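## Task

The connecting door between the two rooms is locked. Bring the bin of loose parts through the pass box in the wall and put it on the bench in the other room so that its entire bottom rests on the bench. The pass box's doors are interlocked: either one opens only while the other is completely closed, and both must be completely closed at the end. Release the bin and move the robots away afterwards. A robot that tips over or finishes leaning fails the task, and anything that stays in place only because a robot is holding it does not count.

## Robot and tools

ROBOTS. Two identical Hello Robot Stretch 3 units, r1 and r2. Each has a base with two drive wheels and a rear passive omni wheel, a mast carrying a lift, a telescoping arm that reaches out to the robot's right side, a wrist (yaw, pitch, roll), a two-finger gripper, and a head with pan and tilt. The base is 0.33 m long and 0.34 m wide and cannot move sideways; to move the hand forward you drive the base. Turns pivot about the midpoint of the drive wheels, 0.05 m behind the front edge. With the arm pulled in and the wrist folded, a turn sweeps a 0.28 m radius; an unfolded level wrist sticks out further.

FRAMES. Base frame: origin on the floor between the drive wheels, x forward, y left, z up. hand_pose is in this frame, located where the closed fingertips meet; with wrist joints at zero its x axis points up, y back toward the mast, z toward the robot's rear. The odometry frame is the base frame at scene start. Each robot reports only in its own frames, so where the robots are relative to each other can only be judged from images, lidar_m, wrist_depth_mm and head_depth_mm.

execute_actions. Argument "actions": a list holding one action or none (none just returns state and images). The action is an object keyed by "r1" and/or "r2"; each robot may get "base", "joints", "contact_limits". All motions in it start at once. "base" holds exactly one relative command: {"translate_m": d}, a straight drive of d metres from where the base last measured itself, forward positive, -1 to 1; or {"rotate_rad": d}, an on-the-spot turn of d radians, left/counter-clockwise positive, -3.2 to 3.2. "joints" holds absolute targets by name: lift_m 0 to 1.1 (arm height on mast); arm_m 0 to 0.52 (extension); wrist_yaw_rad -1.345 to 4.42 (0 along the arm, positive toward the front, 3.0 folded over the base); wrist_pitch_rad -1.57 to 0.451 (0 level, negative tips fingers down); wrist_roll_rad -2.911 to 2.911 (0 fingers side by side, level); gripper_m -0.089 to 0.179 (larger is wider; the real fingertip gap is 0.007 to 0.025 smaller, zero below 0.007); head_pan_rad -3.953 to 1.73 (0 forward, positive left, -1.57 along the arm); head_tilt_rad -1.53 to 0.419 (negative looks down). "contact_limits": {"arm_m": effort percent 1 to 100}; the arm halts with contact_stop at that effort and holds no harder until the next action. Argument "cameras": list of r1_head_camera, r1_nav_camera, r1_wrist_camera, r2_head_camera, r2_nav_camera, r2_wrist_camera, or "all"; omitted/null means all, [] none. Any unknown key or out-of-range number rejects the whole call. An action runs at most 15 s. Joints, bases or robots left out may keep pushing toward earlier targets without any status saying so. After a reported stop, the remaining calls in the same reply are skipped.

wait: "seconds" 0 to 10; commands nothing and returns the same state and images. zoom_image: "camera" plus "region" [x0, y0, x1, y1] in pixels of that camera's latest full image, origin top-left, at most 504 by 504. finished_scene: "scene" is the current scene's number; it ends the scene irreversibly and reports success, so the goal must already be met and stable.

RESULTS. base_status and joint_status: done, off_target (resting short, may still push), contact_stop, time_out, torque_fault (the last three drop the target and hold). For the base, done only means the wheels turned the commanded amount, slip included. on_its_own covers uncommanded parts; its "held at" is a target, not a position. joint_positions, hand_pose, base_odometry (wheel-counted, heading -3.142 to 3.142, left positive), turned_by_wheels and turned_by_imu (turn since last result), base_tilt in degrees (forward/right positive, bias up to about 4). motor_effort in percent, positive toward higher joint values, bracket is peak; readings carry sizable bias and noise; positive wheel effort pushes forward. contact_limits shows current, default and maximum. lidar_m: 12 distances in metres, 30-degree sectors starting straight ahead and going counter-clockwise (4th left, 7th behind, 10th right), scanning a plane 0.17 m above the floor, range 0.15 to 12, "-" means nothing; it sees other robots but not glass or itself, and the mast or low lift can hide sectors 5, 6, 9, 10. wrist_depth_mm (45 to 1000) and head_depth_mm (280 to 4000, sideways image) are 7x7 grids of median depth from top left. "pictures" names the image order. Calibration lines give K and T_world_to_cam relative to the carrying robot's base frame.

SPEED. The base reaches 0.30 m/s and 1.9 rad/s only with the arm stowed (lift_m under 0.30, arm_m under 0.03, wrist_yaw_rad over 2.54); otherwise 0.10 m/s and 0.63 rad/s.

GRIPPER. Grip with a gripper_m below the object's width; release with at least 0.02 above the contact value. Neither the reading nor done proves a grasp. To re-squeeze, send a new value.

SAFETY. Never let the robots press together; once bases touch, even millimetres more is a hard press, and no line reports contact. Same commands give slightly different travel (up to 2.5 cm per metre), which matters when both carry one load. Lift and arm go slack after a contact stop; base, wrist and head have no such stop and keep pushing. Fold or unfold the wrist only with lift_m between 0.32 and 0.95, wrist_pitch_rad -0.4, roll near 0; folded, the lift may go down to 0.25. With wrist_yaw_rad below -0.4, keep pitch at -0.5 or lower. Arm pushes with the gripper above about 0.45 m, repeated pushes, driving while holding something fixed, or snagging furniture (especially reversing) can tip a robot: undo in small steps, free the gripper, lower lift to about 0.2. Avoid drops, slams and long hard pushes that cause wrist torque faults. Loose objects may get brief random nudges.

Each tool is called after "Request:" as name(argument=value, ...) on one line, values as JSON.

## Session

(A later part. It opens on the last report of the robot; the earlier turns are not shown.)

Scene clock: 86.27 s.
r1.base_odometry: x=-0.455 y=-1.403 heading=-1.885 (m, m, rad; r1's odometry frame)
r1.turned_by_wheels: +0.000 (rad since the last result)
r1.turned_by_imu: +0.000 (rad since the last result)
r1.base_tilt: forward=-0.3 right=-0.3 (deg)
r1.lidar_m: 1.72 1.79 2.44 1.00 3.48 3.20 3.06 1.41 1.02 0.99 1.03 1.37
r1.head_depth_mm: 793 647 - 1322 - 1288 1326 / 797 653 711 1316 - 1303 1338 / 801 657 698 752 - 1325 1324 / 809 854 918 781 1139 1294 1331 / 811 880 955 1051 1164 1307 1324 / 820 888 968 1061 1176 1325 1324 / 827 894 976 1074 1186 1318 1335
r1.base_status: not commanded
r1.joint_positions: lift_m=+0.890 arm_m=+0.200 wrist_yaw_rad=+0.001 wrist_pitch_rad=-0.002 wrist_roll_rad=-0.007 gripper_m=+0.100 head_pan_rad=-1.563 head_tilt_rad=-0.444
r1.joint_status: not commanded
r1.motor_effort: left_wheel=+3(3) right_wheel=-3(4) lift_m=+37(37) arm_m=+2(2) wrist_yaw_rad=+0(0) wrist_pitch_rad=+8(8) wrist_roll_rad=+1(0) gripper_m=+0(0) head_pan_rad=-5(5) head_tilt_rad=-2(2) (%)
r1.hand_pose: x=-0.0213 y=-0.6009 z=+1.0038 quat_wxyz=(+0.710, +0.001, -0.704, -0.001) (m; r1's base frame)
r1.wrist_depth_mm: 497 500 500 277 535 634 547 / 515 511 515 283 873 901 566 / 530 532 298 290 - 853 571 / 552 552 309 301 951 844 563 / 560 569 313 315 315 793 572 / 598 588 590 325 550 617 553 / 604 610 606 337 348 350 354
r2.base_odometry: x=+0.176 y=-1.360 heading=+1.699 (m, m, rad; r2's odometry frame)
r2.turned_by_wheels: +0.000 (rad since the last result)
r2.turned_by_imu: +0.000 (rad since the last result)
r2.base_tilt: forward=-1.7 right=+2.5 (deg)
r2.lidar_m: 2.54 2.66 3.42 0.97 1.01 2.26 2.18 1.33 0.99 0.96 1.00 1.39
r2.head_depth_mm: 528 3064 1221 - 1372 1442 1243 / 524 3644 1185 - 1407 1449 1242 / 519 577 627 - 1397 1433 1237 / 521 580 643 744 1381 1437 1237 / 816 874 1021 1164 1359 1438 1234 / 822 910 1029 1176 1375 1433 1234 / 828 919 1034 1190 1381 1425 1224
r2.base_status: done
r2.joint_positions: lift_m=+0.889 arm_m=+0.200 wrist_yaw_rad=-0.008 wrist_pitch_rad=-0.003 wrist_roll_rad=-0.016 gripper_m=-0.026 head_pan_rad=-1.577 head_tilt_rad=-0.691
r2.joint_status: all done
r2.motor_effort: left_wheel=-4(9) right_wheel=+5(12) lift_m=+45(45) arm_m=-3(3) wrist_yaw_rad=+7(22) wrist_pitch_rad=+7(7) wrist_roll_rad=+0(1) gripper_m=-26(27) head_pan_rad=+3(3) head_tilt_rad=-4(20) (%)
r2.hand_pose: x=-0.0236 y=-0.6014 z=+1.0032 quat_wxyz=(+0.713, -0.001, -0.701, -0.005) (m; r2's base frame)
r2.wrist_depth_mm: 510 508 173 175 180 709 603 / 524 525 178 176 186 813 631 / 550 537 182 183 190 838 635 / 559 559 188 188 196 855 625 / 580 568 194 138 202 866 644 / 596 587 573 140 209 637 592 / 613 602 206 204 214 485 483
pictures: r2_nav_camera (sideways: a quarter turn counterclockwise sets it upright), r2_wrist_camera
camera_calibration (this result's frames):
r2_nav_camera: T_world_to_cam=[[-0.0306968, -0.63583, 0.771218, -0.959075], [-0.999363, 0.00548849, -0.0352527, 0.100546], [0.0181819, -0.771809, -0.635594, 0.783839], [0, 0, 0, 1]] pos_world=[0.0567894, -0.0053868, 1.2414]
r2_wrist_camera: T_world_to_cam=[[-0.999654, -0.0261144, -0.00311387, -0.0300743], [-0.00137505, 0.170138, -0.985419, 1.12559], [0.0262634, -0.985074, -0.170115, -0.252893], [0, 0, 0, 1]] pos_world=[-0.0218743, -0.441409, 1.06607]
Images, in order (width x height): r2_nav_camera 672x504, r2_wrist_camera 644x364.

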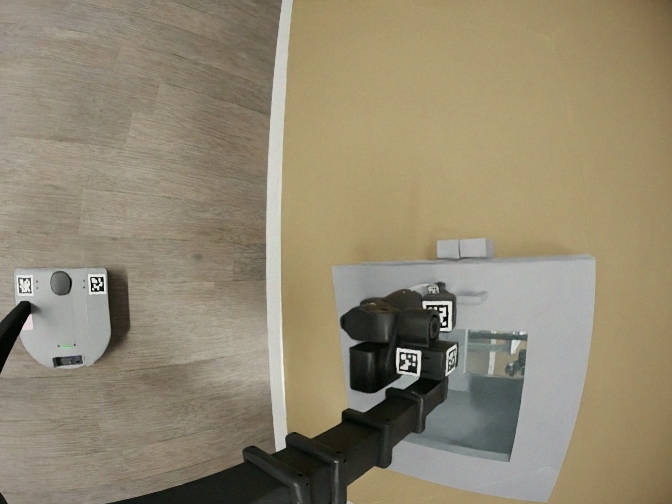

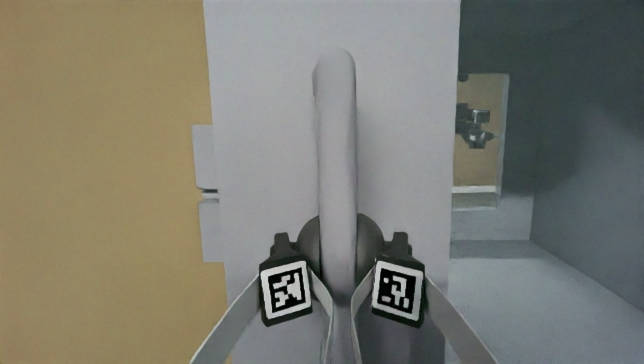

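Request:
execute_actions(actions=[{"r2":{"base":{"translate_m":-0.074},"joints":{"arm_m":0.1,"wrist_yaw_rad":0.15,"gripper_m":-0.01}}}], cameras=[])

Request:
execute_actions(actions=[{"r2":{"base":{"translate_m":-0.117},"joints":{"arm_m":0.02,"wrist_yaw_rad":0.4,"head_pan_rad":-1.2}}}], cameras=["r2_wrist_camera","r2_nav_camera"])

Scene clock: 111.30 s.
r1.base_odometry: x=-0.455 y=-1.403 heading=-1.885 (m, m, rad; r1's odometry frame)
r1.turned_by_wheels: +0.000 (rad since the last result)
r1.turned_by_imu: +0.000 (rad since the last result)
r1.base_tilt: forward=-0.3 right=-0.3 (deg)
r1.lidar_m: 1.72 1.80 2.44 1.00 3.49 3.20 3.06 1.41 1.02 0.99 1.02 1.36
r1.head_depth_mm: 792 648 1460 1317 - 1290 1332 / 797 653 714 1322 - 1305 1326 / 804 658 700 753 - 1327 1329 / 807 856 917 780 1136 1286 1326 / 815 879 958 1051 1165 1308 1329 / 820 889 969 1062 1174 1320 1330 / 826 894 974 1074 1183 1315 1334
r1.base_status: not commanded
r1.joint_positions: lift_m=+0.890 arm_m=+0.200 wrist_yaw_rad=+0.001 wrist_pitch_rad=-0.002 wrist_roll_rad=-0.007 gripper_m=+0.100 head_pan_rad=-1.563 head_tilt_rad=-0.444
r1.joint_status: not commanded
r1.motor_effort: left_wheel=+3(3) right_wheel=-4(4) lift_m=+37(37) arm_m=+2(2) wrist_yaw_rad=+0(0) wrist_pitch_rad=+8(8) wrist_roll_rad=+0(0) gripper_m=-1(0) head_pan_rad=-4(5) head_tilt_rad=-3(2) (%)
r1.hand_pose: x=-0.0213 y=-0.6009 z=+1.0038 quat_wxyz=(+0.710, +0.001, -0.704, -0.001) (m; r1's base frame)
r1.wrist_depth_mm: 505 496 496 276 528 634 558 / 521 526 511 280 960 - 573 / 543 536 300 294 - 856 566 / 556 541 309 303 - 842 570 / 564 569 311 310 319 784 578 / 590 592 589 326 540 615 557 / 607 616 605 335 346 352 353
r2.base_odometry: x=+0.186 y=-1.433 heading=+1.699 (m, m, rad; r2's odometry frame)
r2.turned_by_wheels: +0.000 (rad since the last result)
r2.turned_by_imu: +0.000 (rad since the last result)
r2.base_tilt: forward=-1.7 right=+2.5 (deg)
r2.lidar_m: 2.62 2.73 3.42 0.97 1.01 2.18 2.11 1.33 0.99 0.95 1.00 1.39
r2.head_depth_mm: 469 2871 1195 937 - - 1249 / 455 3383 1188 933 - - 1242 / 443 497 582 913 - - 1241 / 431 480 522 - - 1396 1234 / 420 465 528 612 736 1431 1235 / 821 884 1025 1175 1364 1427 1237 / 824 914 1034 1182 1377 1421 1222
r2.base_status: done
r2.joint_positions: lift_m=+0.889 arm_m=+0.100 wrist_yaw_rad=+0.137 wrist_pitch_rad=-0.005 wrist_roll_rad=-0.016 gripper_m=-0.009 head_pan_rad=-1.577 head_tilt_rad=-0.691
r2.joint_status: all done
r2.motor_effort: left_wheel=-5(29) right_wheel=+5(26) lift_m=+46(45) arm_m=-3(5) wrist_yaw_rad=+10(57) wrist_pitch_rad=+8(8) wrist_roll_rad=+0(0) gripper_m=-19(57) head_pan_rad=+3(3) head_tilt_rad=-3(4) (%)
r2.hand_pose: x=+0.0136 y=-0.4990 z=+1.0029 quat_wxyz=(+0.712, +0.050, -0.699, +0.047) (m; r2's base frame)
r2.wrist_depth_mm: 714 673 172 177 185 711 649 / 741 690 177 178 189 869 702 / 765 717 182 184 194 - 707 / 781 737 187 188 200 - 703 / 834 774 194 140 207 917 690 / 852 800 758 142 - 631 615 / 874 816 205 206 219 483 477
pictures: none
No camera images: the call's "cameras" was empty. Leave "cameras" out to get every camera's image.

Scene clock: 113.43 s.
r1.base_odometry: x=-0.455 y=-1.403 heading=-1.885 (m, m, rad; r1's odometry frame)
r1.turned_by_wheels: +0.000 (rad since the last result)
r1.turned_by_imu: +0.000 (rad since the last result)
r1.base_tilt: forward=-0.3 right=-0.3 (deg)
r1.lidar_m: 1.72 1.80 2.43 0.99 3.48 3.18 3.07 1.41 1.02 0.98 1.03 1.37
r1.head_depth_mm: 791 649 1556 1321 - 1291 1332 / 800 654 712 1320 - 1309 1334 / 802 657 698 755 - 1318 1333 / 809 856 918 778 1138 1296 1337 / 813 879 955 1049 1161 1305 1330 / 823 885 966 1061 1180 1319 1334 / 827 894 976 1071 1185 1318 1335
r1.base_status: not commanded
r1.joint_positions: lift_m=+0.890 arm_m=+0.200 wrist_yaw_rad=+0.001 wrist_pitch_rad=-0.002 wrist_roll_rad=-0.007 gripper_m=+0.100 head_pan_rad=-1.563 head_tilt_rad=-0.444
r1.joint_status: not commanded
r1.motor_effort: left_wheel=+3(3) right_wheel=-4(4) lift_m=+37(37) arm_m=+2(2) wrist_yaw_rad=+0(0) wrist_pitch_rad=+7(7) wrist_roll_rad=+0(0) gripper_m=+1(0) head_pan_rad=-5(5) head_tilt_rad=-2(2) (%)
r1.hand_pose: x=-0.0213 y=-0.6009 z=+1.0038 quat_wxyz=(+0.710, +0.001, -0.704, -0.001) (m; r1's base frame)
r1.wrist_depth_mm: 494 506 499 276 527 639 547 / 516 518 510 284 - - 578 / 530 540 300 289 - 851 562 / 559 544 307 302 - 857 572 / 579 574 314 312 317 788 560 / 607 583 597 323 543 621 555 / 607 615 614 337 344 348 353
r2.base_odometry: x=+0.201 y=-1.549 heading=+1.699 (m, m, rad; r2's odometry frame)
r2.turned_by_wheels: +0.000 (rad since the last result)
r2.turned_by_imu: -0.061 (rad since the last result)
r2.base_tilt: forward=-1.7 right=+2.4 (deg)
r2.lidar_m: 2.72 2.80 3.51 0.96 0.99 2.11 2.00 1.39 1.01 0.96 0.99 1.31
r2.head_depth_mm: 345 387 451 878 1158 - - / 339 378 420 466 564 - 1194 / 333 371 418 472 563 1352 1239 / 851 730 778 530 591 1377 1236 / 907 1009 1134 1300 1520 1437 1233 / 940 1048 1190 1372 1594 1435 1236 / 976 1097 1250 1444 1649 1425 1229
r2.base_status: done
r2.joint_positions: lift_m=+0.889 arm_m=+0.020 wrist_yaw_rad=+0.407 wrist_pitch_rad=-0.006 wrist_roll_rad=-0.016 gripper_m=-0.009 head_pan_rad=-1.207 head_tilt_rad=-0.692
r2.joint_status: all done
r2.motor_effort: left_wheel=+2(73) right_wheel=-4(33) lift_m=+45(46) arm_m=-2(8) wrist_yaw_rad=-6(88) wrist_pitch_rad=+8(8) wrist_roll_rad=+0(0) gripper_m=-16(29) head_pan_rad=+3(24) head_tilt_rad=-4(4) (%)
r2.hand_pose: x=+0.0799 y=-0.4004 z=+1.0026 quat_wxyz=(+0.699, +0.144, -0.686, +0.142) (m; r2's base frame)
r2.wrist_depth_mm: - 981 173 178 185 715 724 / - 997 177 178 190 - 834 / - - 182 184 196 - 864 / - - 187 189 201 - 859 / - - 192 140 208 930 816 / - - - 143 639 643 632 / - - 204 207 220 490 478
pictures: r2_nav_camera (sideways: a quarter turn counterclockwise sets it upright), r2_wrist_camera
camera_calibration (this result's frames):
r2_nav_camera: T_world_to_cam=[[0.201828, -0.604471, 0.770636, -0.959735], [-0.933571, -0.356656, -0.0352534, 0.100145], [0.296161, -0.712328, -0.6363, 0.783061], [0, 0, 0, 1]] pos_world=[0.0552814, 0.0133815, 1.2414]
r2_wrist_camera: T_world_to_cam=[[-0.904132, -0.427241, -0.00319042, -0.089509], [-0.0707732, 0.157127, -0.985039, 1.09094], [0.421351, -0.89038, -0.172301, -0.0491623], [0, 0, 0, 1]] pos_world=[0.0169958, -0.253431, 1.06586]
Images, in order (width x height): r2_nav_camera 672x504, r2_wrist_camera 644x364.

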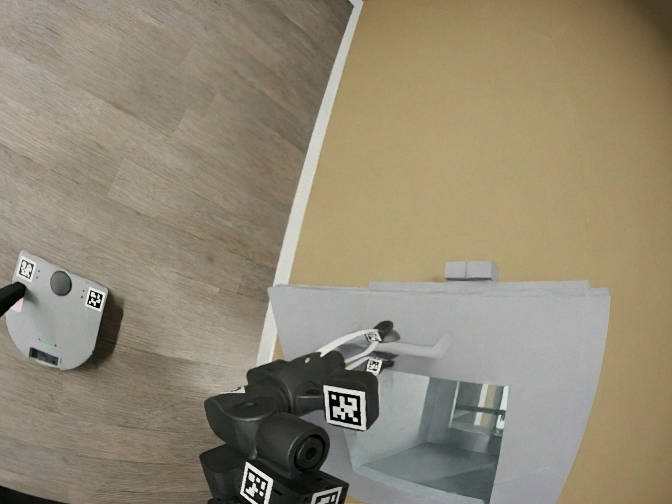

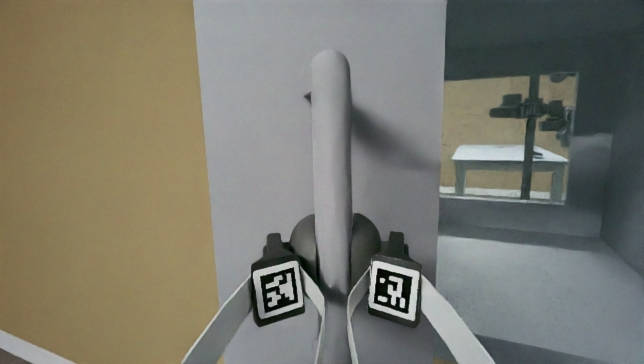

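Request:
execute_actions(actions=[{"r2":{"joints":{"gripper_m":0.12}}}], cameras=[])

Request:
execute_actions(actions=[{"r2":{"joints":{"wrist_pitch_rad":-1.5,"arm_m":0.0}}}], cameras=[])

Request:
execute_actions(actions=[{"r2":{"base":{"translate_m":0.34},"joints":{"wrist_yaw_rad":0,"gripper_m":0.0,"arm_m":0.1,"head_pan_rad":-1.9}}}], cameras=["r2_head_camera","r2_nav_camera"])

Scene clock: 143.10 s.
r1.base_odometry: x=-0.455 y=-1.403 heading=-1.885 (m, m, rad; r1's odometry frame)
r1.turned_by_wheels: +0.000 (rad since the last result)
r1.turned_by_imu: +0.000 (rad since the last result)
r1.base_tilt: forward=-0.3 right=-0.3 (deg)
r1.lidar_m: 1.73 1.79 2.44 1.00 3.49 3.19 3.07 1.41 1.02 0.99 1.02 1.37
r1.head_depth_mm: 791 648 1552 1319 - 1292 1327 / 797 652 711 1310 - 1312 1342 / 805 656 698 752 - 1322 1332 / 809 855 916 780 1134 1296 1330 / 816 879 960 1053 1162 1301 1326 / 821 887 967 1061 1171 1326 1330 / 826 895 977 1073 1184 1316 1328
r1.base_status: not commanded
r1.joint_positions: lift_m=+0.890 arm_m=+0.200 wrist_yaw_rad=+0.001 wrist_pitch_rad=-0.002 wrist_roll_rad=-0.007 gripper_m=+0.100 head_pan_rad=-1.563 head_tilt_rad=-0.444
r1.joint_status: not commanded
r1.motor_effort: left_wheel=+4(3) right_wheel=-4(4) lift_m=+37(37) arm_m=+2(2) wrist_yaw_rad=+0(0) wrist_pitch_rad=+8(8) wrist_roll_rad=+0(0) gripper_m=-1(1) head_pan_rad=-5(5) head_tilt_rad=-2(2) (%)
r1.hand_pose: x=-0.0213 y=-0.6009 z=+1.0038 quat_wxyz=(+0.710, +0.001, -0.704, -0.001) (m; r1's base frame)
r1.wrist_depth_mm: 507 502 491 277 533 626 552 / 512 517 509 283 - - 566 / 535 527 298 290 - 844 565 / 555 555 309 302 - 866 565 / 575 570 312 312 319 790 562 / 593 589 598 325 541 627 550 / 609 612 617 340 347 348 356
r2.base_odometry: x=+0.201 y=-1.549 heading=+1.699 (m, m, rad; r2's odometry frame)
r2.turned_by_wheels: +0.000 (rad since the last result)
r2.turned_by_imu: +0.000 (rad since the last result)
r2.base_tilt: forward=-1.8 right=+2.5 (deg)
r2.lidar_m: 2.73 2.80 3.51 0.96 0.99 2.10 2.00 1.39 1.01 0.96 0.98 1.31
r2.head_depth_mm: 348 389 458 904 - - - / 341 381 425 477 562 - 1194 / 335 374 421 483 560 1347 1238 / 849 731 777 1192 599 1372 1239 / 903 1009 1135 1296 1527 1432 1236 / 940 1050 1190 1371 1579 1426 1232 / 976 1098 1253 1451 1649 1413 1224
r2.base_status: not commanded
r2.joint_positions: lift_m=+0.889 arm_m=+0.020 wrist_yaw_rad=+0.402 wrist_pitch_rad=-0.004 wrist_roll_rad=-0.016 gripper_m=+0.120 head_pan_rad=-1.207 head_tilt_rad=-0.692
r2.joint_status: all done
r2.motor_effort: left_wheel=+1(2) right_wheel=-2(4) lift_m=+45(45) arm_m=-2(3) wrist_yaw_rad=-2(8) wrist_pitch_rad=+8(8) wrist_roll_rad=+0(0) gripper_m=-1(94) head_pan_rad=+3(2) head_tilt_rad=-3(3) (%)
r2.hand_pose: x=+0.0787 y=-0.4009 z=+1.0029 quat_wxyz=(+0.699, +0.142, -0.687, +0.140) (m; r2's base frame)
r2.wrist_depth_mm: - 956 175 182 189 707 722 / - 990 179 183 193 960 845 / - - 184 187 199 - 833 / - - 190 192 204 - 857 / - - 194 199 210 938 804 / - - 201 205 217 - 629 / - - 207 210 223 484 477
pictures: none
No camera images: the call's "cameras" was empty. Leave "cameras" out to get every camera's image.

Scene clock: 144.70 s.
r1.base_odometry: x=-0.455 y=-1.403 heading=-1.885 (m, m, rad; r1's odometry frame)
r1.turned_by_wheels: +0.000 (rad since the last result)
r1.turned_by_imu: +0.000 (rad since the last result)
r1.base_tilt: forward=-0.3 right=-0.4 (deg)
r1.lidar_m: 1.72 1.79 2.44 1.00 3.49 3.18 3.06 1.41 1.02 0.99 1.02 1.37
r1.head_depth_mm: 792 649 1555 1316 - 1297 1329 / 797 652 714 1314 - 1308 1330 / 806 658 697 753 - 1315 1328 / 808 854 918 782 1138 1285 1330 / 813 881 956 1054 1166 1306 1322 / 819 887 971 1063 1174 1322 1334 / 824 892 978 1069 1190 1315 1336
r1.base_status: not commanded
r1.joint_positions: lift_m=+0.890 arm_m=+0.200 wrist_yaw_rad=+0.001 wrist_pitch_rad=-0.002 wrist_roll_rad=-0.007 gripper_m=+0.100 head_pan_rad=-1.563 head_tilt_rad=-0.444
r1.joint_status: not commanded
r1.motor_effort: left_wheel=+4(3) right_wheel=-3(3) lift_m=+37(37) arm_m=+2(2) wrist_yaw_rad=+0(0) wrist_pitch_rad=+7(7) wrist_roll_rad=+0(0) gripper_m=+0(1) head_pan_rad=-5(5) head_tilt_rad=-2(2) (%)
r1.hand_pose: x=-0.0213 y=-0.6009 z=+1.0038 quat_wxyz=(+0.710, +0.001, -0.704, -0.001) (m; r1's base frame)
r1.wrist_depth_mm: 502 505 496 276 530 641 551 / 519 513 510 283 - - 566 / 535 539 298 293 - 875 566 / 552 558 307 302 - 855 568 / 571 563 315 312 318 791 568 / 599 588 596 322 537 620 549 / 606 612 607 337 347 350 354
r2.base_odometry: x=+0.201 y=-1.549 heading=+1.699 (m, m, rad; r2's odometry frame)
r2.turned_by_wheels: +0.000 (rad since the last result)
r2.turned_by_imu: +0.000 (rad since the last result)
r2.base_tilt: forward=-1.5 right=+2.6 (deg)
r2.lidar_m: 2.72 2.80 3.52 0.96 0.99 2.11 2.00 1.39 1.01 0.96 0.98 1.31
r2.head_depth_mm: 348 389 457 875 645 1366 1301 / 342 381 425 478 595 1391 1280 / 336 374 421 483 563 1347 1240 / 849 729 777 520 584 1377 1236 / 905 1009 1134 1298 1530 1436 1237 / 937 1051 1186 1375 1580 1430 1228 / 977 1100 1256 1454 1647 1422 1230
r2.base_status: not commanded
r2.joint_positions: lift_m=+0.889 arm_m=+0.003 wrist_yaw_rad=+0.401 wrist_pitch_rad=-1.494 wrist_roll_rad=-0.016 gripper_m=+0.120 head_pan_rad=-1.207 head_tilt_rad=-0.692
r2.joint_status: all done
joint sent to its limit — the command would take r2.arm_m past its lower limit, so that joint was sent only as far as its limit.
r2.motor_effort: left_wheel=+1(1) right_wheel=-2(2) lift_m=+45(45) arm_m=-2(4) wrist_yaw_rad=-2(2) wrist_pitch_rad=-2(6) wrist_roll_rad=+1(1) gripper_m=-1(1) head_pan_rad=+2(2) head_tilt_rad=-4(3) (%)
r2.hand_pose: x=-0.0234 y=-0.1435 z=+0.7708 quat_wxyz=(+0.608, +0.577, -0.407, -0.363) (m; r2's base frame)
r2.wrist_depth_mm: 937 922 910 917 897 889 896 / 971 977 951 948 926 914 901 / 984 964 950 938 940 919 918 / 971 982 975 949 933 922 925 / - - 985 - 969 949 933 / - - - - 993 - 944 / - - 996 - 982 969 959
pictures: none
No camera images: the call's "cameras" was empty. Leave "cameras" out to get every camera's image.

Scene clock: 149.40 s.
r1.base_odometry: x=-0.455 y=-1.403 heading=-1.885 (m, m, rad; r1's odometry frame)
r1.turned_by_wheels: +0.000 (rad since the last result)
r1.turned_by_imu: +0.000 (rad since the last result)
r1.base_tilt: forward=-0.2 right=-0.4 (deg)
r1.lidar_m: 1.73 1.78 2.43 1.00 3.49 3.17 3.05 1.41 1.03 0.99 1.02 1.37
r1.head_depth_mm: 792 648 1552 1320 - 1297 1333 / 797 653 712 1318 - 1312 1330 / 801 659 698 751 - 1322 1332 / 808 852 916 780 1137 1287 1326 / 815 880 958 1053 1162 1304 1333 / 820 887 965 1063 1178 1322 1326 / 827 896 973 1073 1183 1318 1329
r1.base_status: not commanded
r1.joint_positions: lift_m=+0.890 arm_m=+0.200 wrist_yaw_rad=+0.001 wrist_pitch_rad=-0.002 wrist_roll_rad=-0.007 gripper_m=+0.100 head_pan_rad=-1.563 head_tilt_rad=-0.444
r1.joint_status: not commanded
r1.motor_effort: left_wheel=+3(3) right_wheel=-4(4) lift_m=+37(37) arm_m=+2(2) wrist_yaw_rad=-1(0) wrist_pitch_rad=+8(7) wrist_roll_rad=+0(0) gripper_m=+0(0) head_pan_rad=-5(5) head_tilt_rad=-3(2) (%)
r1.hand_pose: x=-0.0213 y=-0.6009 z=+1.0038 quat_wxyz=(+0.710, +0.001, -0.704, -0.001) (m; r1's base frame)
r1.wrist_depth_mm: 508 505 500 273 522 649 543 / 516 515 512 284 - - 581 / 536 532 301 291 - 860 576 / 544 555 308 302 - 849 573 / 563 570 310 313 319 792 557 / 584 600 590 325 542 616 554 / 599 619 597 336 347 350 352
r2.base_odometry: x=+0.157 y=-1.212 heading=+1.699 (m, m, rad; r2's odometry frame)
r2.turned_by_wheels: +0.000 (rad since the last result)
r2.turned_by_imu: +0.001 (rad since the last result)
r2.base_tilt: forward=-1.9 right=+2.5 (deg)
r2.lidar_m: 2.38 2.45 3.26 1.00 1.00 2.46 2.34 1.40 0.99 0.95 0.97 1.29
r2.head_depth_mm: 394 467 995 797 1601 - - / 351 391 462 553 - - - / 1266 1339 463 494 - 1381 1234 / 2854 3841 1167 956 - - 1237 / 2770 2124 1117 912 - - - / 614 675 752 1086 - 1395 1203 / 775 844 955 1074 1235 1370 1225
r2.base_status: done
r2.joint_positions: lift_m=+0.889 arm_m=+0.100 wrist_yaw_rad=+0.001 wrist_pitch_rad=-1.496 wrist_roll_rad=-0.016 gripper_m=+0.000 head_pan_rad=-1.893 head_tilt_rad=-0.692
r2.joint_status: all done
r2.motor_effort: left_wheel=+0(7) right_wheel=-1(3) lift_m=+45(45) arm_m=+2(2) wrist_yaw_rad=-1(3) wrist_pitch_rad=-1(2) wrist_roll_rad=+0(0) gripper_m=-4(95) head_pan_rad=-3(32) head_tilt_rad=-4(3) (%)
r2.hand_pose: x=-0.0216 y=-0.2399 z=+0.7708 quat_wxyz=(+0.523, +0.485, -0.514, -0.477) (m; r2's base frame)
r2.wrist_depth_mm: 958 923 920 901 895 893 887 / 956 929 917 941 917 905 899 / 961 937 933 953 941 914 914 / 960 984 968 957 917 948 928 / 992 990 993 - 953 937 942 / - 981 993 - 960 960 940 / - - - - 987 973 982
pictures: r2_head_camera (sideways: a quarter turn clockwise sets it upright), r2_nav_camera (sideways: a quarter turn counterclockwise sets it upright)
camera_calibration (this result's frames):
r2_head_camera: T_world_to_cam=[[0.140409, 0.596437, -0.790284, 1.05066], [0.961771, -0.271714, -0.0341886, 0.0452001], [-0.235122, -0.755271, -0.611787, 0.752377], [0, 0, 0, 1]] pos_world=[-0.0140934, -0.0461207, 1.29216]
r2_nav_camera: T_world_to_cam=[[-0.226869, -0.595526, 0.770636, -0.957119], [-0.948232, 0.315615, -0.0352534, 0.100235], [-0.22223, -0.73874, -0.6363, 0.786223], [0, 0, 0, 1]] pos_world=[0.0526275, -0.0208103, 1.2414]
Images, in order (width x height): r2_head_camera 896x504, r2_nav_camera 672x504.

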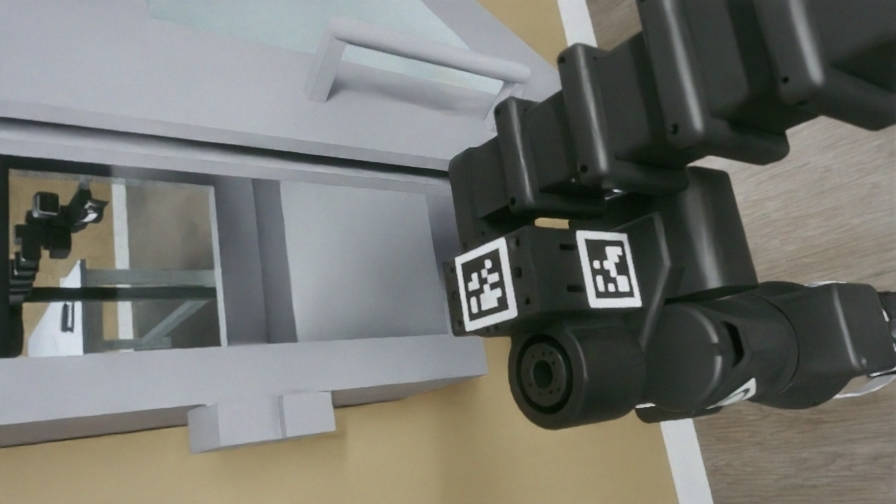

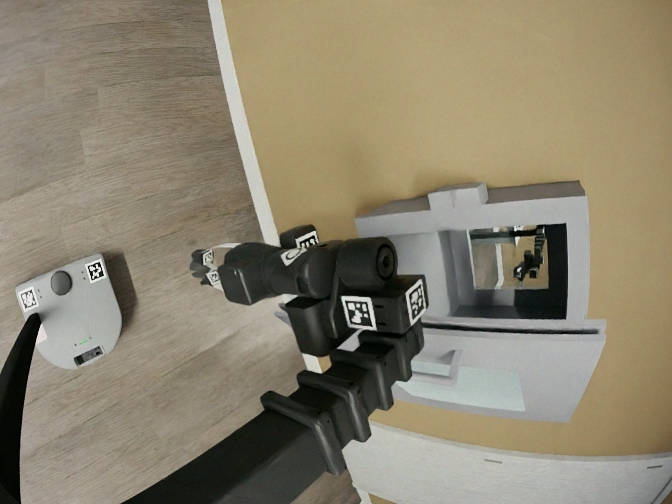

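Request:
execute_actions(actions=[{"r2":{"base":{"translate_m":-0.04},"joints":{"arm_m":0.40}}}], cameras=["r2_head_camera"])

Request:
execute_actions(actions=[{"r2":{"base":{"translate_m":-0.2},"joints":{"arm_m":0.22}}}], cameras=["r2_head_camera","r2_nav_camera"])

Scene clock: 166.43 s.
r1.base_odometry: x=-0.455 y=-1.403 heading=-1.885 (m, m, rad; r1's odometry frame)
r1.turned_by_wheels: +0.000 (rad since the last result)
r1.turned_by_imu: +0.000 (rad since the last result)
r1.base_tilt: forward=-0.3 right=-0.3 (deg)
r1.lidar_m: 1.73 1.79 2.44 1.00 3.48 3.17 3.07 1.41 1.02 0.99 1.02 1.36
r1.head_depth_mm: 790 648 1575 1321 - 1291 1332 / 797 654 712 1322 - 1304 1335 / 805 658 700 753 - 1321 1334 / 807 859 913 780 1138 1293 1335 / 815 878 957 1053 1162 1308 1333 / 820 885 967 1059 1182 1314 1324 / 826 891 975 1074 1184 1317 1328
r1.base_status: not commanded
r1.joint_positions: lift_m=+0.890 arm_m=+0.200 wrist_yaw_rad=+0.001 wrist_pitch_rad=-0.002 wrist_roll_rad=-0.007 gripper_m=+0.100 head_pan_rad=-1.563 head_tilt_rad=-0.444
r1.joint_status: not commanded
r1.motor_effort: left_wheel=+3(3) right_wheel=-3(3) lift_m=+37(37) arm_m=+2(2) wrist_yaw_rad=+0(0) wrist_pitch_rad=+7(8) wrist_roll_rad=+0(0) gripper_m=+0(1) head_pan_rad=-5(5) head_tilt_rad=-2(3) (%)
r1.hand_pose: x=-0.0213 y=-0.6009 z=+1.0038 quat_wxyz=(+0.710, +0.001, -0.704, -0.001) (m; r1's base frame)
r1.wrist_depth_mm: 498 506 495 275 529 638 544 / 512 519 513 281 - - 574 / 535 535 297 293 - 827 570 / 555 553 308 299 - 850 558 / 573 567 318 309 317 814 570 / 582 585 600 327 551 622 559 / 603 618 621 341 348 348 349
r2.base_odometry: x=+0.162 y=-1.251 heading=+1.700 (m, m, rad; r2's odometry frame)
r2.turned_by_wheels: +0.001 (rad since the last result)
r2.turned_by_imu: +0.002 (rad since the last result)
r2.base_tilt: forward=-1.5 right=+2.4 (deg)
r2.lidar_m: 2.42 2.50 3.32 0.99 1.00 2.42 2.30 1.40 0.99 0.95 0.97 1.29
r2.head_depth_mm: 451 958 1018 866 1626 - - / 391 450 507 720 - - 1248 / 350 390 449 - - 1395 1239 / 1487 1342 434 - 609 1402 1241 / 2766 - - 949 1352 1439 1231 / 630 676 - 1035 1321 1402 1231 / 740 745 955 1076 1239 1373 1226
r2.base_status: done
r2.joint_positions: lift_m=+0.889 arm_m=+0.399 wrist_yaw_rad=+0.000 wrist_pitch_rad=-1.496 wrist_roll_rad=-0.016 gripper_m=+0.000 head_pan_rad=-1.893 head_tilt_rad=-0.692
r2.joint_status: all done
r2.on_its_own: right_wheel is at rest, and its effort (-38) is outside its rest range (-18 to +18)
r2.motor_effort: left_wheel=+17(19) right_wheel=-38(37) lift_m=+45(45) arm_m=+7(7) wrist_yaw_rad=-1(2) wrist_pitch_rad=-1(1) wrist_roll_rad=+1(0) gripper_m=-4(4) head_pan_rad=-3(3) head_tilt_rad=-3(3) (%)
r2.hand_pose: x=-0.0216 y=-0.5392 z=+0.7708 quat_wxyz=(+0.523, +0.485, -0.514, -0.477) (m; r2's base frame)
r2.wrist_depth_mm: 902 928 906 900 891 883 886 / 955 949 935 920 935 922 897 / 968 965 971 936 927 931 921 / 992 986 953 937 942 932 917 / 983 984 978 951 960 942 940 / - 993 - - 975 978 961 / - - - - - 978 207
pictures: r2_head_camera (sideways: a quarter turn clockwise sets it upright)
camera_calibration (this result's frames):
r2_head_camera: T_world_to_cam=[[0.140507, 0.596415, -0.790283, 1.05066], [0.961726, -0.271871, -0.0341886, 0.0452003], [-0.235245, -0.755232, -0.611787, 0.752379], [0, 0, 0, 1]] pos_world=[-0.0141009, -0.0461174, 1.29216]
Images, in order (width x height): r2_head_camera 896x504.

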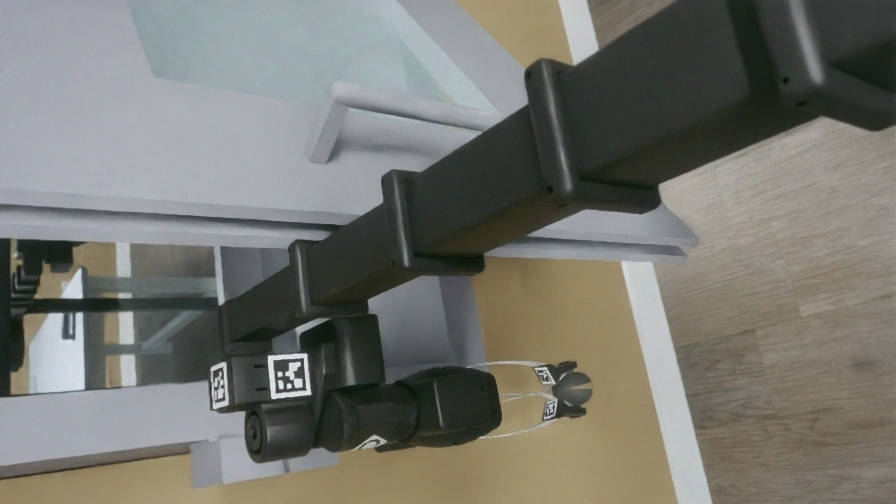

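Scene clock: 170.87 s.
r1.base_odometry: x=-0.455 y=-1.403 heading=-1.885 (m, m, rad; r1's odometry frame)
r1.turned_by_wheels: +0.000 (rad since the last result)
r1.turned_by_imu: +0.000 (rad since the last result)
r1.base_tilt: forward=-0.2 right=-0.4 (deg)
r1.lidar_m: 1.73 1.79 2.44 1.00 3.48 3.17 3.07 1.41 1.03 0.99 1.02 1.36
r1.head_depth_mm: 791 648 - 1316 - 1294 1336 / 798 652 710 1315 - 1309 1332 / 804 658 700 754 - 1327 1330 / 807 855 916 779 1139 1296 1329 / 815 882 958 1051 1164 1307 1333 / 820 889 965 1061 1175 1313 1331 / 825 895 976 1073 1187 1317 1329
r1.base_status: not commanded
r1.joint_positions: lift_m=+0.890 arm_m=+0.200 wrist_yaw_rad=+0.001 wrist_pitch_rad=-0.002 wrist_roll_rad=-0.007 gripper_m=+0.100 head_pan_rad=-1.563 head_tilt_rad=-0.444
r1.joint_status: not commanded
r1.motor_effort: left_wheel=+3(3) right_wheel=-3(3) lift_m=+37(37) arm_m=+2(2) wrist_yaw_rad=+0(0) wrist_pitch_rad=+8(8) wrist_roll_rad=+0(1) gripper_m=+0(0) head_pan_rad=-5(5) head_tilt_rad=-3(3) (%)
r1.hand_pose: x=-0.0213 y=-0.6009 z=+1.0038 quat_wxyz=(+0.710, +0.001, -0.704, -0.001) (m; r1's base frame)
r1.wrist_depth_mm: 512 498 496 276 527 634 540 / 516 521 521 284 - - 569 / 540 535 298 291 - 843 573 / 556 548 307 303 - 855 569 / 571 573 315 315 318 792 554 / 593 590 584 323 540 625 553 / 623 623 611 336 344 348 352
r2.base_odometry: x=+0.188 y=-1.450 heading=+1.700 (m, m, rad; r2's odometry frame)
r2.turned_by_wheels: +0.000 (rad since the last result)
r2.turned_by_imu: +0.084 (rad since the last result)
r2.base_tilt: forward=-1.6 right=+2.5 (deg)
r2.lidar_m: 2.61 2.75 3.42 0.97 1.02 2.18 2.11 1.29 0.98 0.95 1.00 1.43
r2.head_depth_mm: - - 718 761 1482 - - / 905 985 1026 299 - - - / 1119 1212 1133 964 - 1366 542 / 1459 1332 1227 - 1418 1439 1238 / 2765 3795 1280 - 1382 1396 1228 / 2985 3745 1206 - - 1417 1230 / 1070 1149 1031 866 1259 1388 1224
r2.base_status: done
r2.joint_positions: lift_m=+0.890 arm_m=+0.219 wrist_yaw_rad=+0.000 wrist_pitch_rad=-1.497 wrist_roll_rad=-0.016 gripper_m=+0.000 head_pan_rad=-1.894 head_tilt_rad=-0.693
r2.joint_status: all done
r2.motor_effort: left_wheel=-7(25) right_wheel=-10(46) lift_m=+36(45) arm_m=+6(15) wrist_yaw_rad=-1(0) wrist_pitch_rad=-1(1) wrist_roll_rad=+0(0) gripper_m=-4(3) head_pan_rad=-3(3) head_tilt_rad=-2(3) (%)
r2.hand_pose: x=-0.0216 y=-0.3590 z=+0.7712 quat_wxyz=(+0.522, +0.485, -0.513, -0.478) (m; r2's base frame)
r2.wrist_depth_mm: 936 943 948 915 922 897 889 / 965 967 925 906 912 923 897 / 983 959 960 948 960 917 921 / 978 972 985 936 935 935 927 / - 977 984 979 954 940 225 / - - - - 978 962 200 / - - - - - 227 180
pictures: r2_head_camera (sideways: a quarter turn clockwise sets it upright), r2_nav_camera (sideways: a quarter turn counterclockwise sets it upright)
camera_calibration (this result's frames):
r2_head_camera: T_world_to_cam=[[0.141069, 0.596773, -0.789913, 1.05017], [0.961546, -0.272512, -0.0341602, 0.0451645], [-0.235646, -0.754718, -0.612267, 0.753006], [0, 0, 0, 1]] pos_world=[-0.0141307, -0.0460979, 1.29213]
r2_nav_camera: T_world_to_cam=[[-0.227524, -0.595777, 0.770249, -0.956611], [-0.947957, 0.316441, -0.0352538, 0.100233], [-0.222735, -0.738184, -0.636768, 0.786836], [0, 0, 0, 1]] pos_world=[0.0526214, -0.020815, 1.24139]
Images, in order (width x height): r2_head_camera 896x504, r2_nav_camera 672x504.

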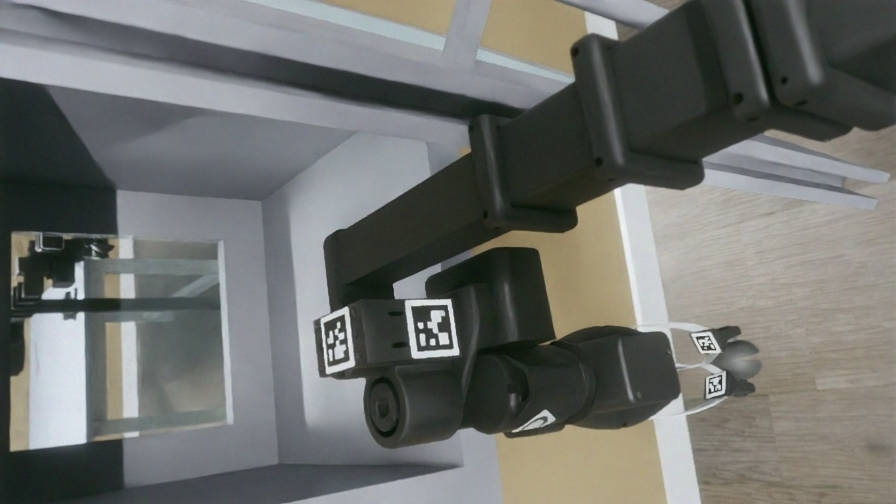

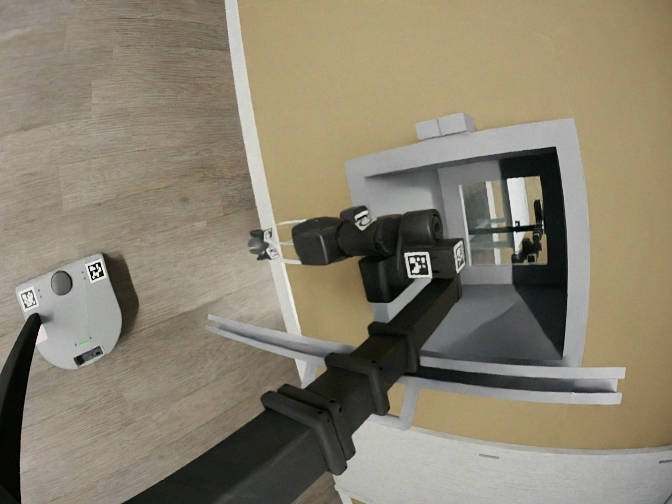

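Request:
execute_actions(actions=[{"r2":{"base":{"translate_m":0.01},"joints":{"arm_m":0.2,"wrist_yaw_rad":-1.3,"wrist_pitch_rad":-0.55}}}], cameras=[])

Request:
execute_actions(actions=[{"r2":{"joints":{"arm_m":0.1,"head_pan_rad":-2.3}}}], cameras=["r2_nav_camera"])

Scene clock: 186.57 s.
r1.base_odometry: x=-0.455 y=-1.403 heading=-1.885 (m, m, rad; r1's odometry frame)
r1.turned_by_wheels: +0.000 (rad since the last result)
r1.turned_by_imu: +0.000 (rad since the last result)
r1.base_tilt: forward=-0.3 right=-0.3 (deg)
r1.lidar_m: 1.72 1.78 2.43 1.00 3.48 3.21 3.06 1.41 1.02 0.99 1.02 1.36
r1.head_depth_mm: 791 648 - 1325 - 1293 1335 / 797 652 711 1315 - 1307 1333 / 805 656 699 753 - 1321 1329 / 809 851 916 779 1136 1291 1326 / 815 878 959 1055 1164 1309 1326 / 820 886 966 1062 1176 1320 1336 / 828 892 978 1071 1184 1311 1329
r1.base_status: not commanded
r1.joint_positions: lift_m=+0.890 arm_m=+0.200 wrist_yaw_rad=+0.001 wrist_pitch_rad=-0.002 wrist_roll_rad=-0.007 gripper_m=+0.100 head_pan_rad=-1.563 head_tilt_rad=-0.444
r1.joint_status: not commanded
r1.motor_effort: left_wheel=+3(3) right_wheel=-4(4) lift_m=+37(37) arm_m=+2(2) wrist_yaw_rad=-1(0) wrist_pitch_rad=+8(8) wrist_roll_rad=+0(0) gripper_m=-2(1) head_pan_rad=-4(5) head_tilt_rad=-2(2) (%)
r1.hand_pose: x=-0.0213 y=-0.6009 z=+1.0038 quat_wxyz=(+0.710, +0.001, -0.704, -0.001) (m; r1's base frame)
r1.wrist_depth_mm: 498 506 495 276 528 640 536 / 514 512 510 283 - - 565 / 528 529 300 294 - 876 572 / 557 555 310 300 - 860 559 / 569 563 315 311 316 804 572 / 589 588 588 324 543 626 554 / 603 610 615 337 348 351 353
r2.base_odometry: x=+0.187 y=-1.440 heading=+1.700 (m, m, rad; r2's odometry frame)
r2.turned_by_wheels: +0.000 (rad since the last result)
r2.turned_by_imu: +0.000 (rad since the last result)
r2.base_tilt: forward=-1.7 right=+2.6 (deg)
r2.lidar_m: 2.60 2.74 3.43 0.97 1.02 2.20 2.12 1.30 0.98 0.95 1.00 1.42
r2.head_depth_mm: - - 312 393 1506 - - / 907 965 1039 318 - - - / 1125 1236 1163 962 - 1413 1165 / 1473 2932 1225 - 1460 1434 1237 / 2735 3820 1219 - - 1434 1231 / 2963 2954 1156 - - 1423 1228 / 1075 1146 972 859 1264 1394 1231
r2.base_status: done
r2.joint_positions: lift_m=+0.890 arm_m=+0.200 wrist_yaw_rad=-1.298 wrist_pitch_rad=-0.570 wrist_roll_rad=-0.016 gripper_m=+0.000 head_pan_rad=-1.894 head_tilt_rad=-0.693
r2.joint_status: all done
r2.motor_effort: left_wheel=-1(9) right_wheel=+0(8) lift_m=+36(37) arm_m=-2(9) wrist_yaw_rad=-2(4) wrist_pitch_rad=+6(5) wrist_roll_rad=+0(0) gripper_m=-4(4) head_pan_rad=-2(2) head_tilt_rad=-3(3) (%)
r2.hand_pose: x=-0.2168 y=-0.3996 z=+0.8700 quat_wxyz=(+0.426, -0.247, -0.657, -0.571) (m; r2's base frame)
r2.wrist_depth_mm: 458 428 910 - - - 66 / 541 478 458 - - 88 69 / 481 494 394 - - 91 73 / 396 486 944 266 - 98 77 / 369 777 - 273 - 106 81 / 612 808 - - 149 115 87 / 620 843 - 995 209 124 93
pictures: none
No camera images: the call's "cameras" was empty. Leave "cameras" out to get every camera's image.

Scene clock: 188.53 s.
r1.base_odometry: x=-0.455 y=-1.403 heading=-1.885 (m, m, rad; r1's odometry frame)
r1.turned_by_wheels: +0.000 (rad since the last result)
r1.turned_by_imu: +0.000 (rad since the last result)
r1.base_tilt: forward=-0.3 right=-0.3 (deg)
r1.lidar_m: 1.73 1.79 2.44 1.00 3.49 3.20 3.07 1.41 1.03 0.99 1.02 1.36
r1.head_depth_mm: 791 648 - 1318 - 1298 1333 / 798 653 713 1318 - 1310 1330 / 805 657 698 753 - 1324 1330 / 808 854 920 780 1139 1295 1331 / 812 881 960 1052 1166 1304 1334 / 821 890 966 1062 1181 1318 1332 / 824 898 974 1069 1179 1318 1332
r1.base_status: not commanded
r1.joint_positions: lift_m=+0.890 arm_m=+0.200 wrist_yaw_rad=+0.001 wrist_pitch_rad=-0.002 wrist_roll_rad=-0.007 gripper_m=+0.100 head_pan_rad=-1.563 head_tilt_rad=-0.444
r1.joint_status: not commanded
r1.motor_effort: left_wheel=+3(3) right_wheel=-4(4) lift_m=+37(37) arm_m=+2(2) wrist_yaw_rad=+0(0) wrist_pitch_rad=+7(7) wrist_roll_rad=+0(0) gripper_m=+1(1) head_pan_rad=-5(5) head_tilt_rad=-2(2) (%)
r1.hand_pose: x=-0.0213 y=-0.6009 z=+1.0038 quat_wxyz=(+0.710, +0.001, -0.704, -0.001) (m; r1's base frame)
r1.wrist_depth_mm: 506 497 491 277 532 640 543 / 522 512 514 283 - - 576 / 524 523 298 291 - 855 578 / 554 550 307 302 - 844 568 / 573 568 315 313 318 795 567 / 596 592 586 325 553 617 558 / 614 605 619 338 349 348 350
r2.base_odometry: x=+0.187 y=-1.440 heading=+1.700 (m, m, rad; r2's odometry frame)
r2.turned_by_wheels: +0.000 (rad since the last result)
r2.turned_by_imu: +0.000 (rad since the last result)
r2.base_tilt: forward=-1.7 right=+2.7 (deg)
r2.lidar_m: 2.60 2.73 3.43 0.97 1.02 2.19 2.12 1.29 0.98 0.95 1.00 1.43
r2.head_depth_mm: 1241 1421 1669 1958 1733 1450 1300 / 1162 1318 1499 1621 1638 1487 - / - - 298 311 403 - - / 390 394 394 413 438 - - / 721 808 920 1341 1501 - 1205 / 807 919 1049 959 - 1342 1229 / 973 1141 1144 905 - - 1180
r2.base_status: not commanded
r2.joint_positions: lift_m=+0.890 arm_m=+0.100 wrist_yaw_rad=-1.298 wrist_pitch_rad=-0.569 wrist_roll_rad=-0.016 gripper_m=+0.000 head_pan_rad=-2.293 head_tilt_rad=-0.693
r2.joint_status: all done
r2.motor_effort: left_wheel=-1(1) right_wheel=-1(0) lift_m=+37(36) arm_m=-2(4) wrist_yaw_rad=-2(7) wrist_pitch_rad=+6(6) wrist_roll_rad=+0(0) gripper_m=-4(5) head_pan_rad=-3(24) head_tilt_rad=-2(3) (%)
r2.hand_pose: x=-0.2168 y=-0.2996 z=+0.8701 quat_wxyz=(+0.426, -0.247, -0.657, -0.571) (m; r2's base frame)
r2.wrist_depth_mm: 453 459 - 133 101 81 68 / 533 495 - 149 110 87 72 / 481 539 342 170 121 94 76 / 462 864 372 196 133 101 81 / 696 906 - 238 146 110 87 / 715 969 - - 152 120 94 / 732 981 - 990 214 133 109
pictures: r2_nav_camera (sideways: a quarter turn counterclockwise sets it upright)
camera_calibration (this result's frames):
r2_nav_camera: T_world_to_cam=[[-0.441163, -0.460534, 0.770249, -0.955308], [-0.75048, 0.659952, -0.0352538, 0.0990289], [-0.492092, -0.593609, -0.636768, 0.788479], [0, 0, 0, 1]] pos_world=[0.0408762, -0.0372575, 1.24139]
Images, in order (width x height): r2_nav_camera 672x504.

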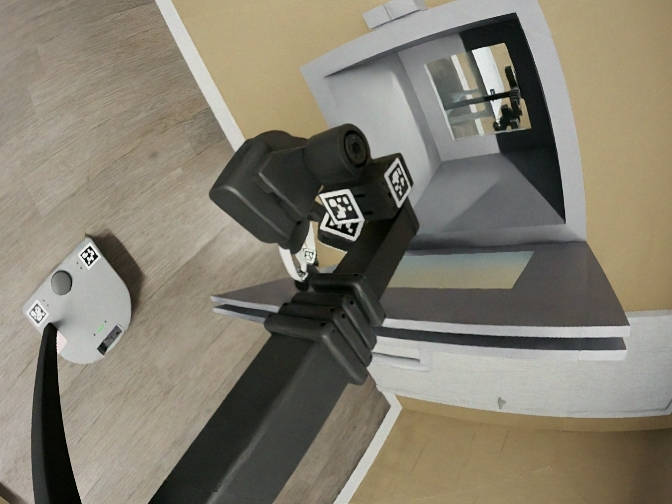

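Request:
execute_actions(actions=[{"r2":{"base":{"translate_m":-0.28}}}], cameras=["r2_nav_camera"])

Request:
execute_actions(actions=[{"r2":{"base":{"translate_m":0.12},"joints":{"wrist_yaw_rad":0,"wrist_pitch_rad":-1.57,"wrist_roll_rad":1.57,"arm_m":0.05,"head_pan_rad":1.55,"head_tilt_rad":-0.45}}}], cameras=["r2_nav_camera","r2_head_camera"])

Scene clock: 198.40 s.
r1.base_odometry: x=-0.455 y=-1.403 heading=-1.885 (m, m, rad; r1's odometry frame)
r1.turned_by_wheels: +0.000 (rad since the last result)
r1.turned_by_imu: +0.000 (rad since the last result)
r1.base_tilt: forward=-0.3 right=-0.3 (deg)
r1.lidar_m: 1.73 1.80 2.44 1.00 3.48 3.17 3.05 1.41 1.02 0.99 1.02 1.37
r1.head_depth_mm: 794 648 - 1317 - 1290 1334 / 799 652 711 1320 - 1305 1324 / 803 657 698 751 - 1323 1325 / 810 857 919 780 1136 1287 1326 / 814 879 959 1050 1163 1306 1340 / 821 885 967 1064 1176 1320 1329 / 827 892 975 1071 1185 1318 1327
r1.base_status: not commanded
r1.joint_positions: lift_m=+0.890 arm_m=+0.200 wrist_yaw_rad=+0.001 wrist_pitch_rad=-0.002 wrist_roll_rad=-0.007 gripper_m=+0.100 head_pan_rad=-1.563 head_tilt_rad=-0.444
r1.joint_status: not commanded
r1.motor_effort: left_wheel=+3(3) right_wheel=-4(4) lift_m=+37(37) arm_m=+3(3) wrist_yaw_rad=+0(0) wrist_pitch_rad=+7(8) wrist_roll_rad=+0(0) gripper_m=+0(1) head_pan_rad=-5(5) head_tilt_rad=-2(2) (%)
r1.hand_pose: x=-0.0213 y=-0.6009 z=+1.0038 quat_wxyz=(+0.710, +0.001, -0.704, -0.001) (m; r1's base frame)
r1.wrist_depth_mm: 511 506 494 278 528 636 554 / 524 518 509 283 - - 575 / 531 539 299 291 - 846 563 / 545 545 307 302 - 846 567 / 571 567 314 312 316 790 569 / 595 592 591 322 545 620 554 / 613 624 608 336 348 348 353
r2.base_odometry: x=+0.223 y=-1.717 heading=+1.700 (m, m, rad; r2's odometry frame)
r2.turned_by_wheels: +0.000 (rad since the last result)
r2.turned_by_imu: -0.001 (rad since the last result)
r2.base_tilt: forward=-1.7 right=+2.5 (deg)
r2.lidar_m: 2.88 3.02 1.01 0.98 2.54 1.90 1.84 1.25 0.96 0.94 0.99 1.40
r2.head_depth_mm: - - - 293 319 364 1271 / - - 296 325 361 400 - / 286 300 335 371 414 - - / 304 336 1242 1423 1607 - - / 341 1012 1162 1316 1416 - 1206 / 389 967 1075 1188 - 1332 1230 / 452 576 648 750 - - 1183
r2.base_status: done
r2.joint_positions: lift_m=+0.890 arm_m=+0.100 wrist_yaw_rad=-1.299 wrist_pitch_rad=-0.569 wrist_roll_rad=-0.016 gripper_m=+0.000 head_pan_rad=-2.293 head_tilt_rad=-0.693
r2.joint_status: not commanded
r2.motor_effort: left_wheel=-1(7) right_wheel=+0(6) lift_m=+36(36) arm_m=-2(2) wrist_yaw_rad=-1(2) wrist_pitch_rad=+6(6) wrist_roll_rad=+0(0) gripper_m=-4(4) head_pan_rad=-3(3) head_tilt_rad=-3(3) (%)
r2.hand_pose: x=-0.2168 y=-0.2995 z=+0.8701 quat_wxyz=(+0.426, -0.247, -0.657, -0.571) (m; r2's base frame)
r2.wrist_depth_mm: 595 745 - - - - 96 / 620 793 - - - 117 105 / 633 810 - - - 126 115 / 275 260 - - - 139 127 / 324 271 234 227 213 158 143 / 682 806 290 - 197 182 163 / 717 940 - 989 265 216 189
pictures: r2_nav_camera (sideways: a quarter turn counterclockwise sets it upright)
camera_calibration (this result's frames):
r2_nav_camera: T_world_to_cam=[[-0.441166, -0.460531, 0.770249, -0.955308], [-0.750477, 0.659956, -0.0352538, 0.0990288], [-0.492095, -0.593607, -0.636768, 0.788479], [0, 0, 0, 1]] pos_world=[0.040876, -0.0372577, 1.24139]
Images, in order (width x height): r2_nav_camera 672x504.

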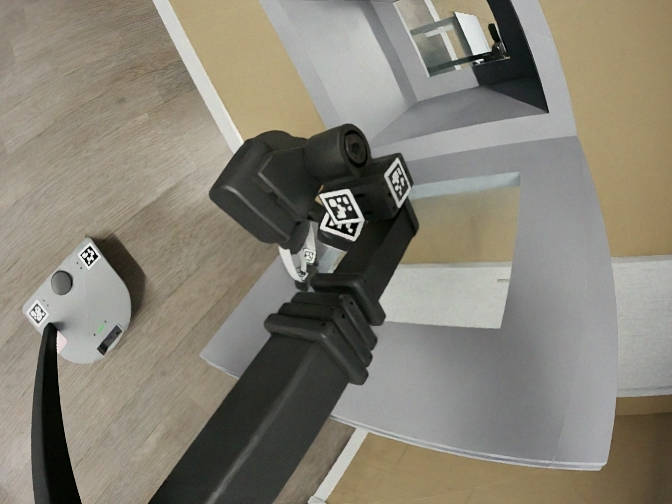

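Scene clock: 201.13 s.
r1.base_odometry: x=-0.455 y=-1.403 heading=-1.885 (m, m, rad; r1's odometry frame)
r1.turned_by_wheels: +0.000 (rad since the last result)
r1.turned_by_imu: +0.000 (rad since the last result)
r1.base_tilt: forward=-0.3 right=-0.3 (deg)
r1.lidar_m: 1.72 1.79 2.44 1.00 3.49 3.19 3.07 1.41 1.02 0.99 1.02 1.37
r1.head_depth_mm: 793 648 - 1320 - 1291 1333 / 797 653 713 1315 - 1309 1329 / 804 658 698 750 - 1325 1334 / 811 853 916 781 1137 1288 1329 / 814 878 958 1052 1168 1311 1327 / 822 889 965 1064 1178 1322 1331 / 829 894 977 1074 1190 1325 1334
r1.base_status: not commanded
r1.joint_positions: lift_m=+0.890 arm_m=+0.200 wrist_yaw_rad=+0.001 wrist_pitch_rad=-0.002 wrist_roll_rad=-0.007 gripper_m=+0.100 head_pan_rad=-1.563 head_tilt_rad=-0.444
r1.joint_status: not commanded
r1.motor_effort: left_wheel=+3(3) right_wheel=-4(4) lift_m=+37(37) arm_m=+2(2) wrist_yaw_rad=+0(0) wrist_pitch_rad=+7(7) wrist_roll_rad=+0(0) gripper_m=-1(0) head_pan_rad=-5(5) head_tilt_rad=-2(3) (%)
r1.hand_pose: x=-0.0213 y=-0.6009 z=+1.0038 quat_wxyz=(+0.710, +0.001, -0.704, -0.001) (m; r1's base frame)
r1.wrist_depth_mm: 510 502 496 275 533 632 547 / 522 521 512 284 - - 568 / 528 533 297 292 - 858 579 / 556 560 306 300 - 859 568 / 565 567 315 311 317 798 567 / 584 581 579 326 541 624 559 / 609 610 605 336 349 349 354
r2.base_odometry: x=+0.207 y=-1.598 heading=+1.700 (m, m, rad; r2's odometry frame)
r2.turned_by_wheels: +0.000 (rad since the last result)
r2.turned_by_imu: +0.000 (rad since the last result)
r2.base_tilt: forward=-1.7 right=+2.5 (deg)
r2.lidar_m: 2.76 2.91 3.43 0.97 2.70 2.03 1.96 1.24 0.97 0.95 1.00 1.41
r2.head_depth_mm: 2904 3112 3355 3296 2325 1787 1451 / 2905 3129 3326 3300 2306 1769 1442 / 2907 3131 3342 1713 1209 1216 1344 / 2949 3158 3361 1624 1206 1223 1333 / 2958 3195 3427 2979 1201 1236 1356 / 2997 3190 3484 3126 2246 1737 1417 / 2994 3194 3463 3130 2240 1728 1511
r2.base_status: done
r2.joint_positions: lift_m=+0.890 arm_m=+0.050 wrist_yaw_rad=-0.002 wrist_pitch_rad=-1.547 wrist_roll_rad=+1.566 gripper_m=+0.000 head_pan_rad=+1.543 head_tilt_rad=-0.458
r2.joint_status: all done
joint sent to its limit — the command would take r2.wrist_pitch_rad past its lower limit, so that joint was sent only as far as its limit.
r2.motor_effort: left_wheel=-1(5) right_wheel=+0(4) lift_m=+37(36) arm_m=-2(4) wrist_yaw_rad=+1(0) wrist_pitch_rad=-3(6) wrist_roll_rad=+3(3) gripper_m=-4(4) head_pan_rad=+3(34) head_tilt_rad=+4(19) (%)
r2.hand_pose: x=-0.0215 y=-0.1769 z=+0.7718 quat_wxyz=(+0.001, +0.001, -0.715, -0.699) (m; r2's base frame)
r2.wrist_depth_mm: 888 913 901 903 900 897 860 / 920 931 941 919 - 891 878 / 923 958 948 935 - 916 911 / 917 985 968 989 958 923 946 / 940 - 978 990 969 973 971 / 942 - - - 972 959 981 / 949 - - - - - -
pictures: r2_head_camera (sideways: a quarter turn clockwise sets it upright), r2_nav_camera (sideways: a quarter turn counterclockwise sets it upright)
camera_calibration (this result's frames):
r2_head_camera: T_world_to_cam=[[0.0440834, -0.411427, -0.910376, 1.20785], [-0.998983, -0.00947565, -0.0440917, 0.0700654], [0.00951411, 0.911393, -0.411426, 0.490194], [0, 0, 0, 1]] pos_world=[0.0120841, 0.0508471, 1.30437]
r2_nav_camera: T_world_to_cam=[[0.039037, 0.439449, 0.897419, -1.12405], [0.999235, -0.0190918, -0.0341171, 0.0868863], [0.00214058, 0.898065, -0.439858, 0.529274], [0, 0, 0, 1]] pos_world=[-0.0440731, 0.0203008, 1.24452]
Images, in order (width x height): r2_head_camera 896x504, r2_nav_camera 672x504.

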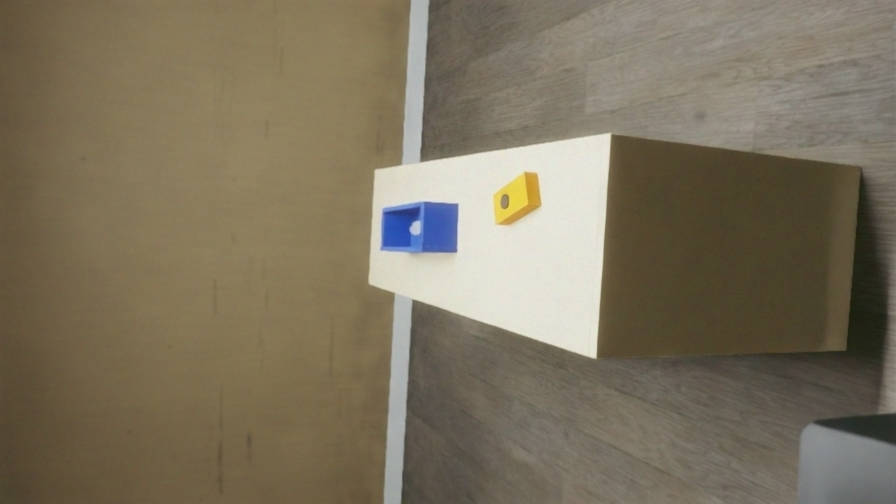

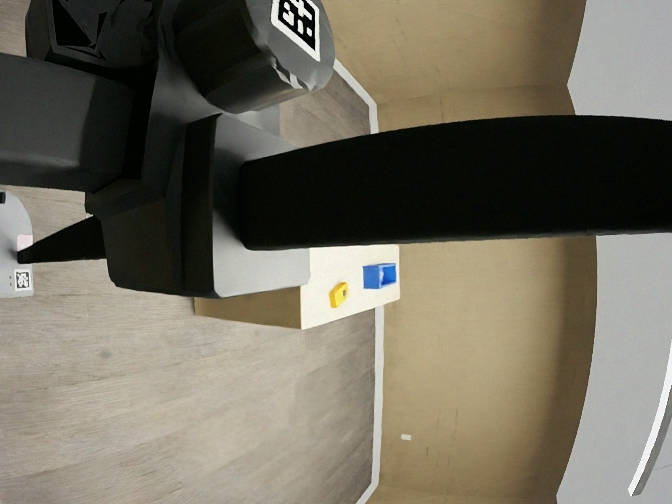

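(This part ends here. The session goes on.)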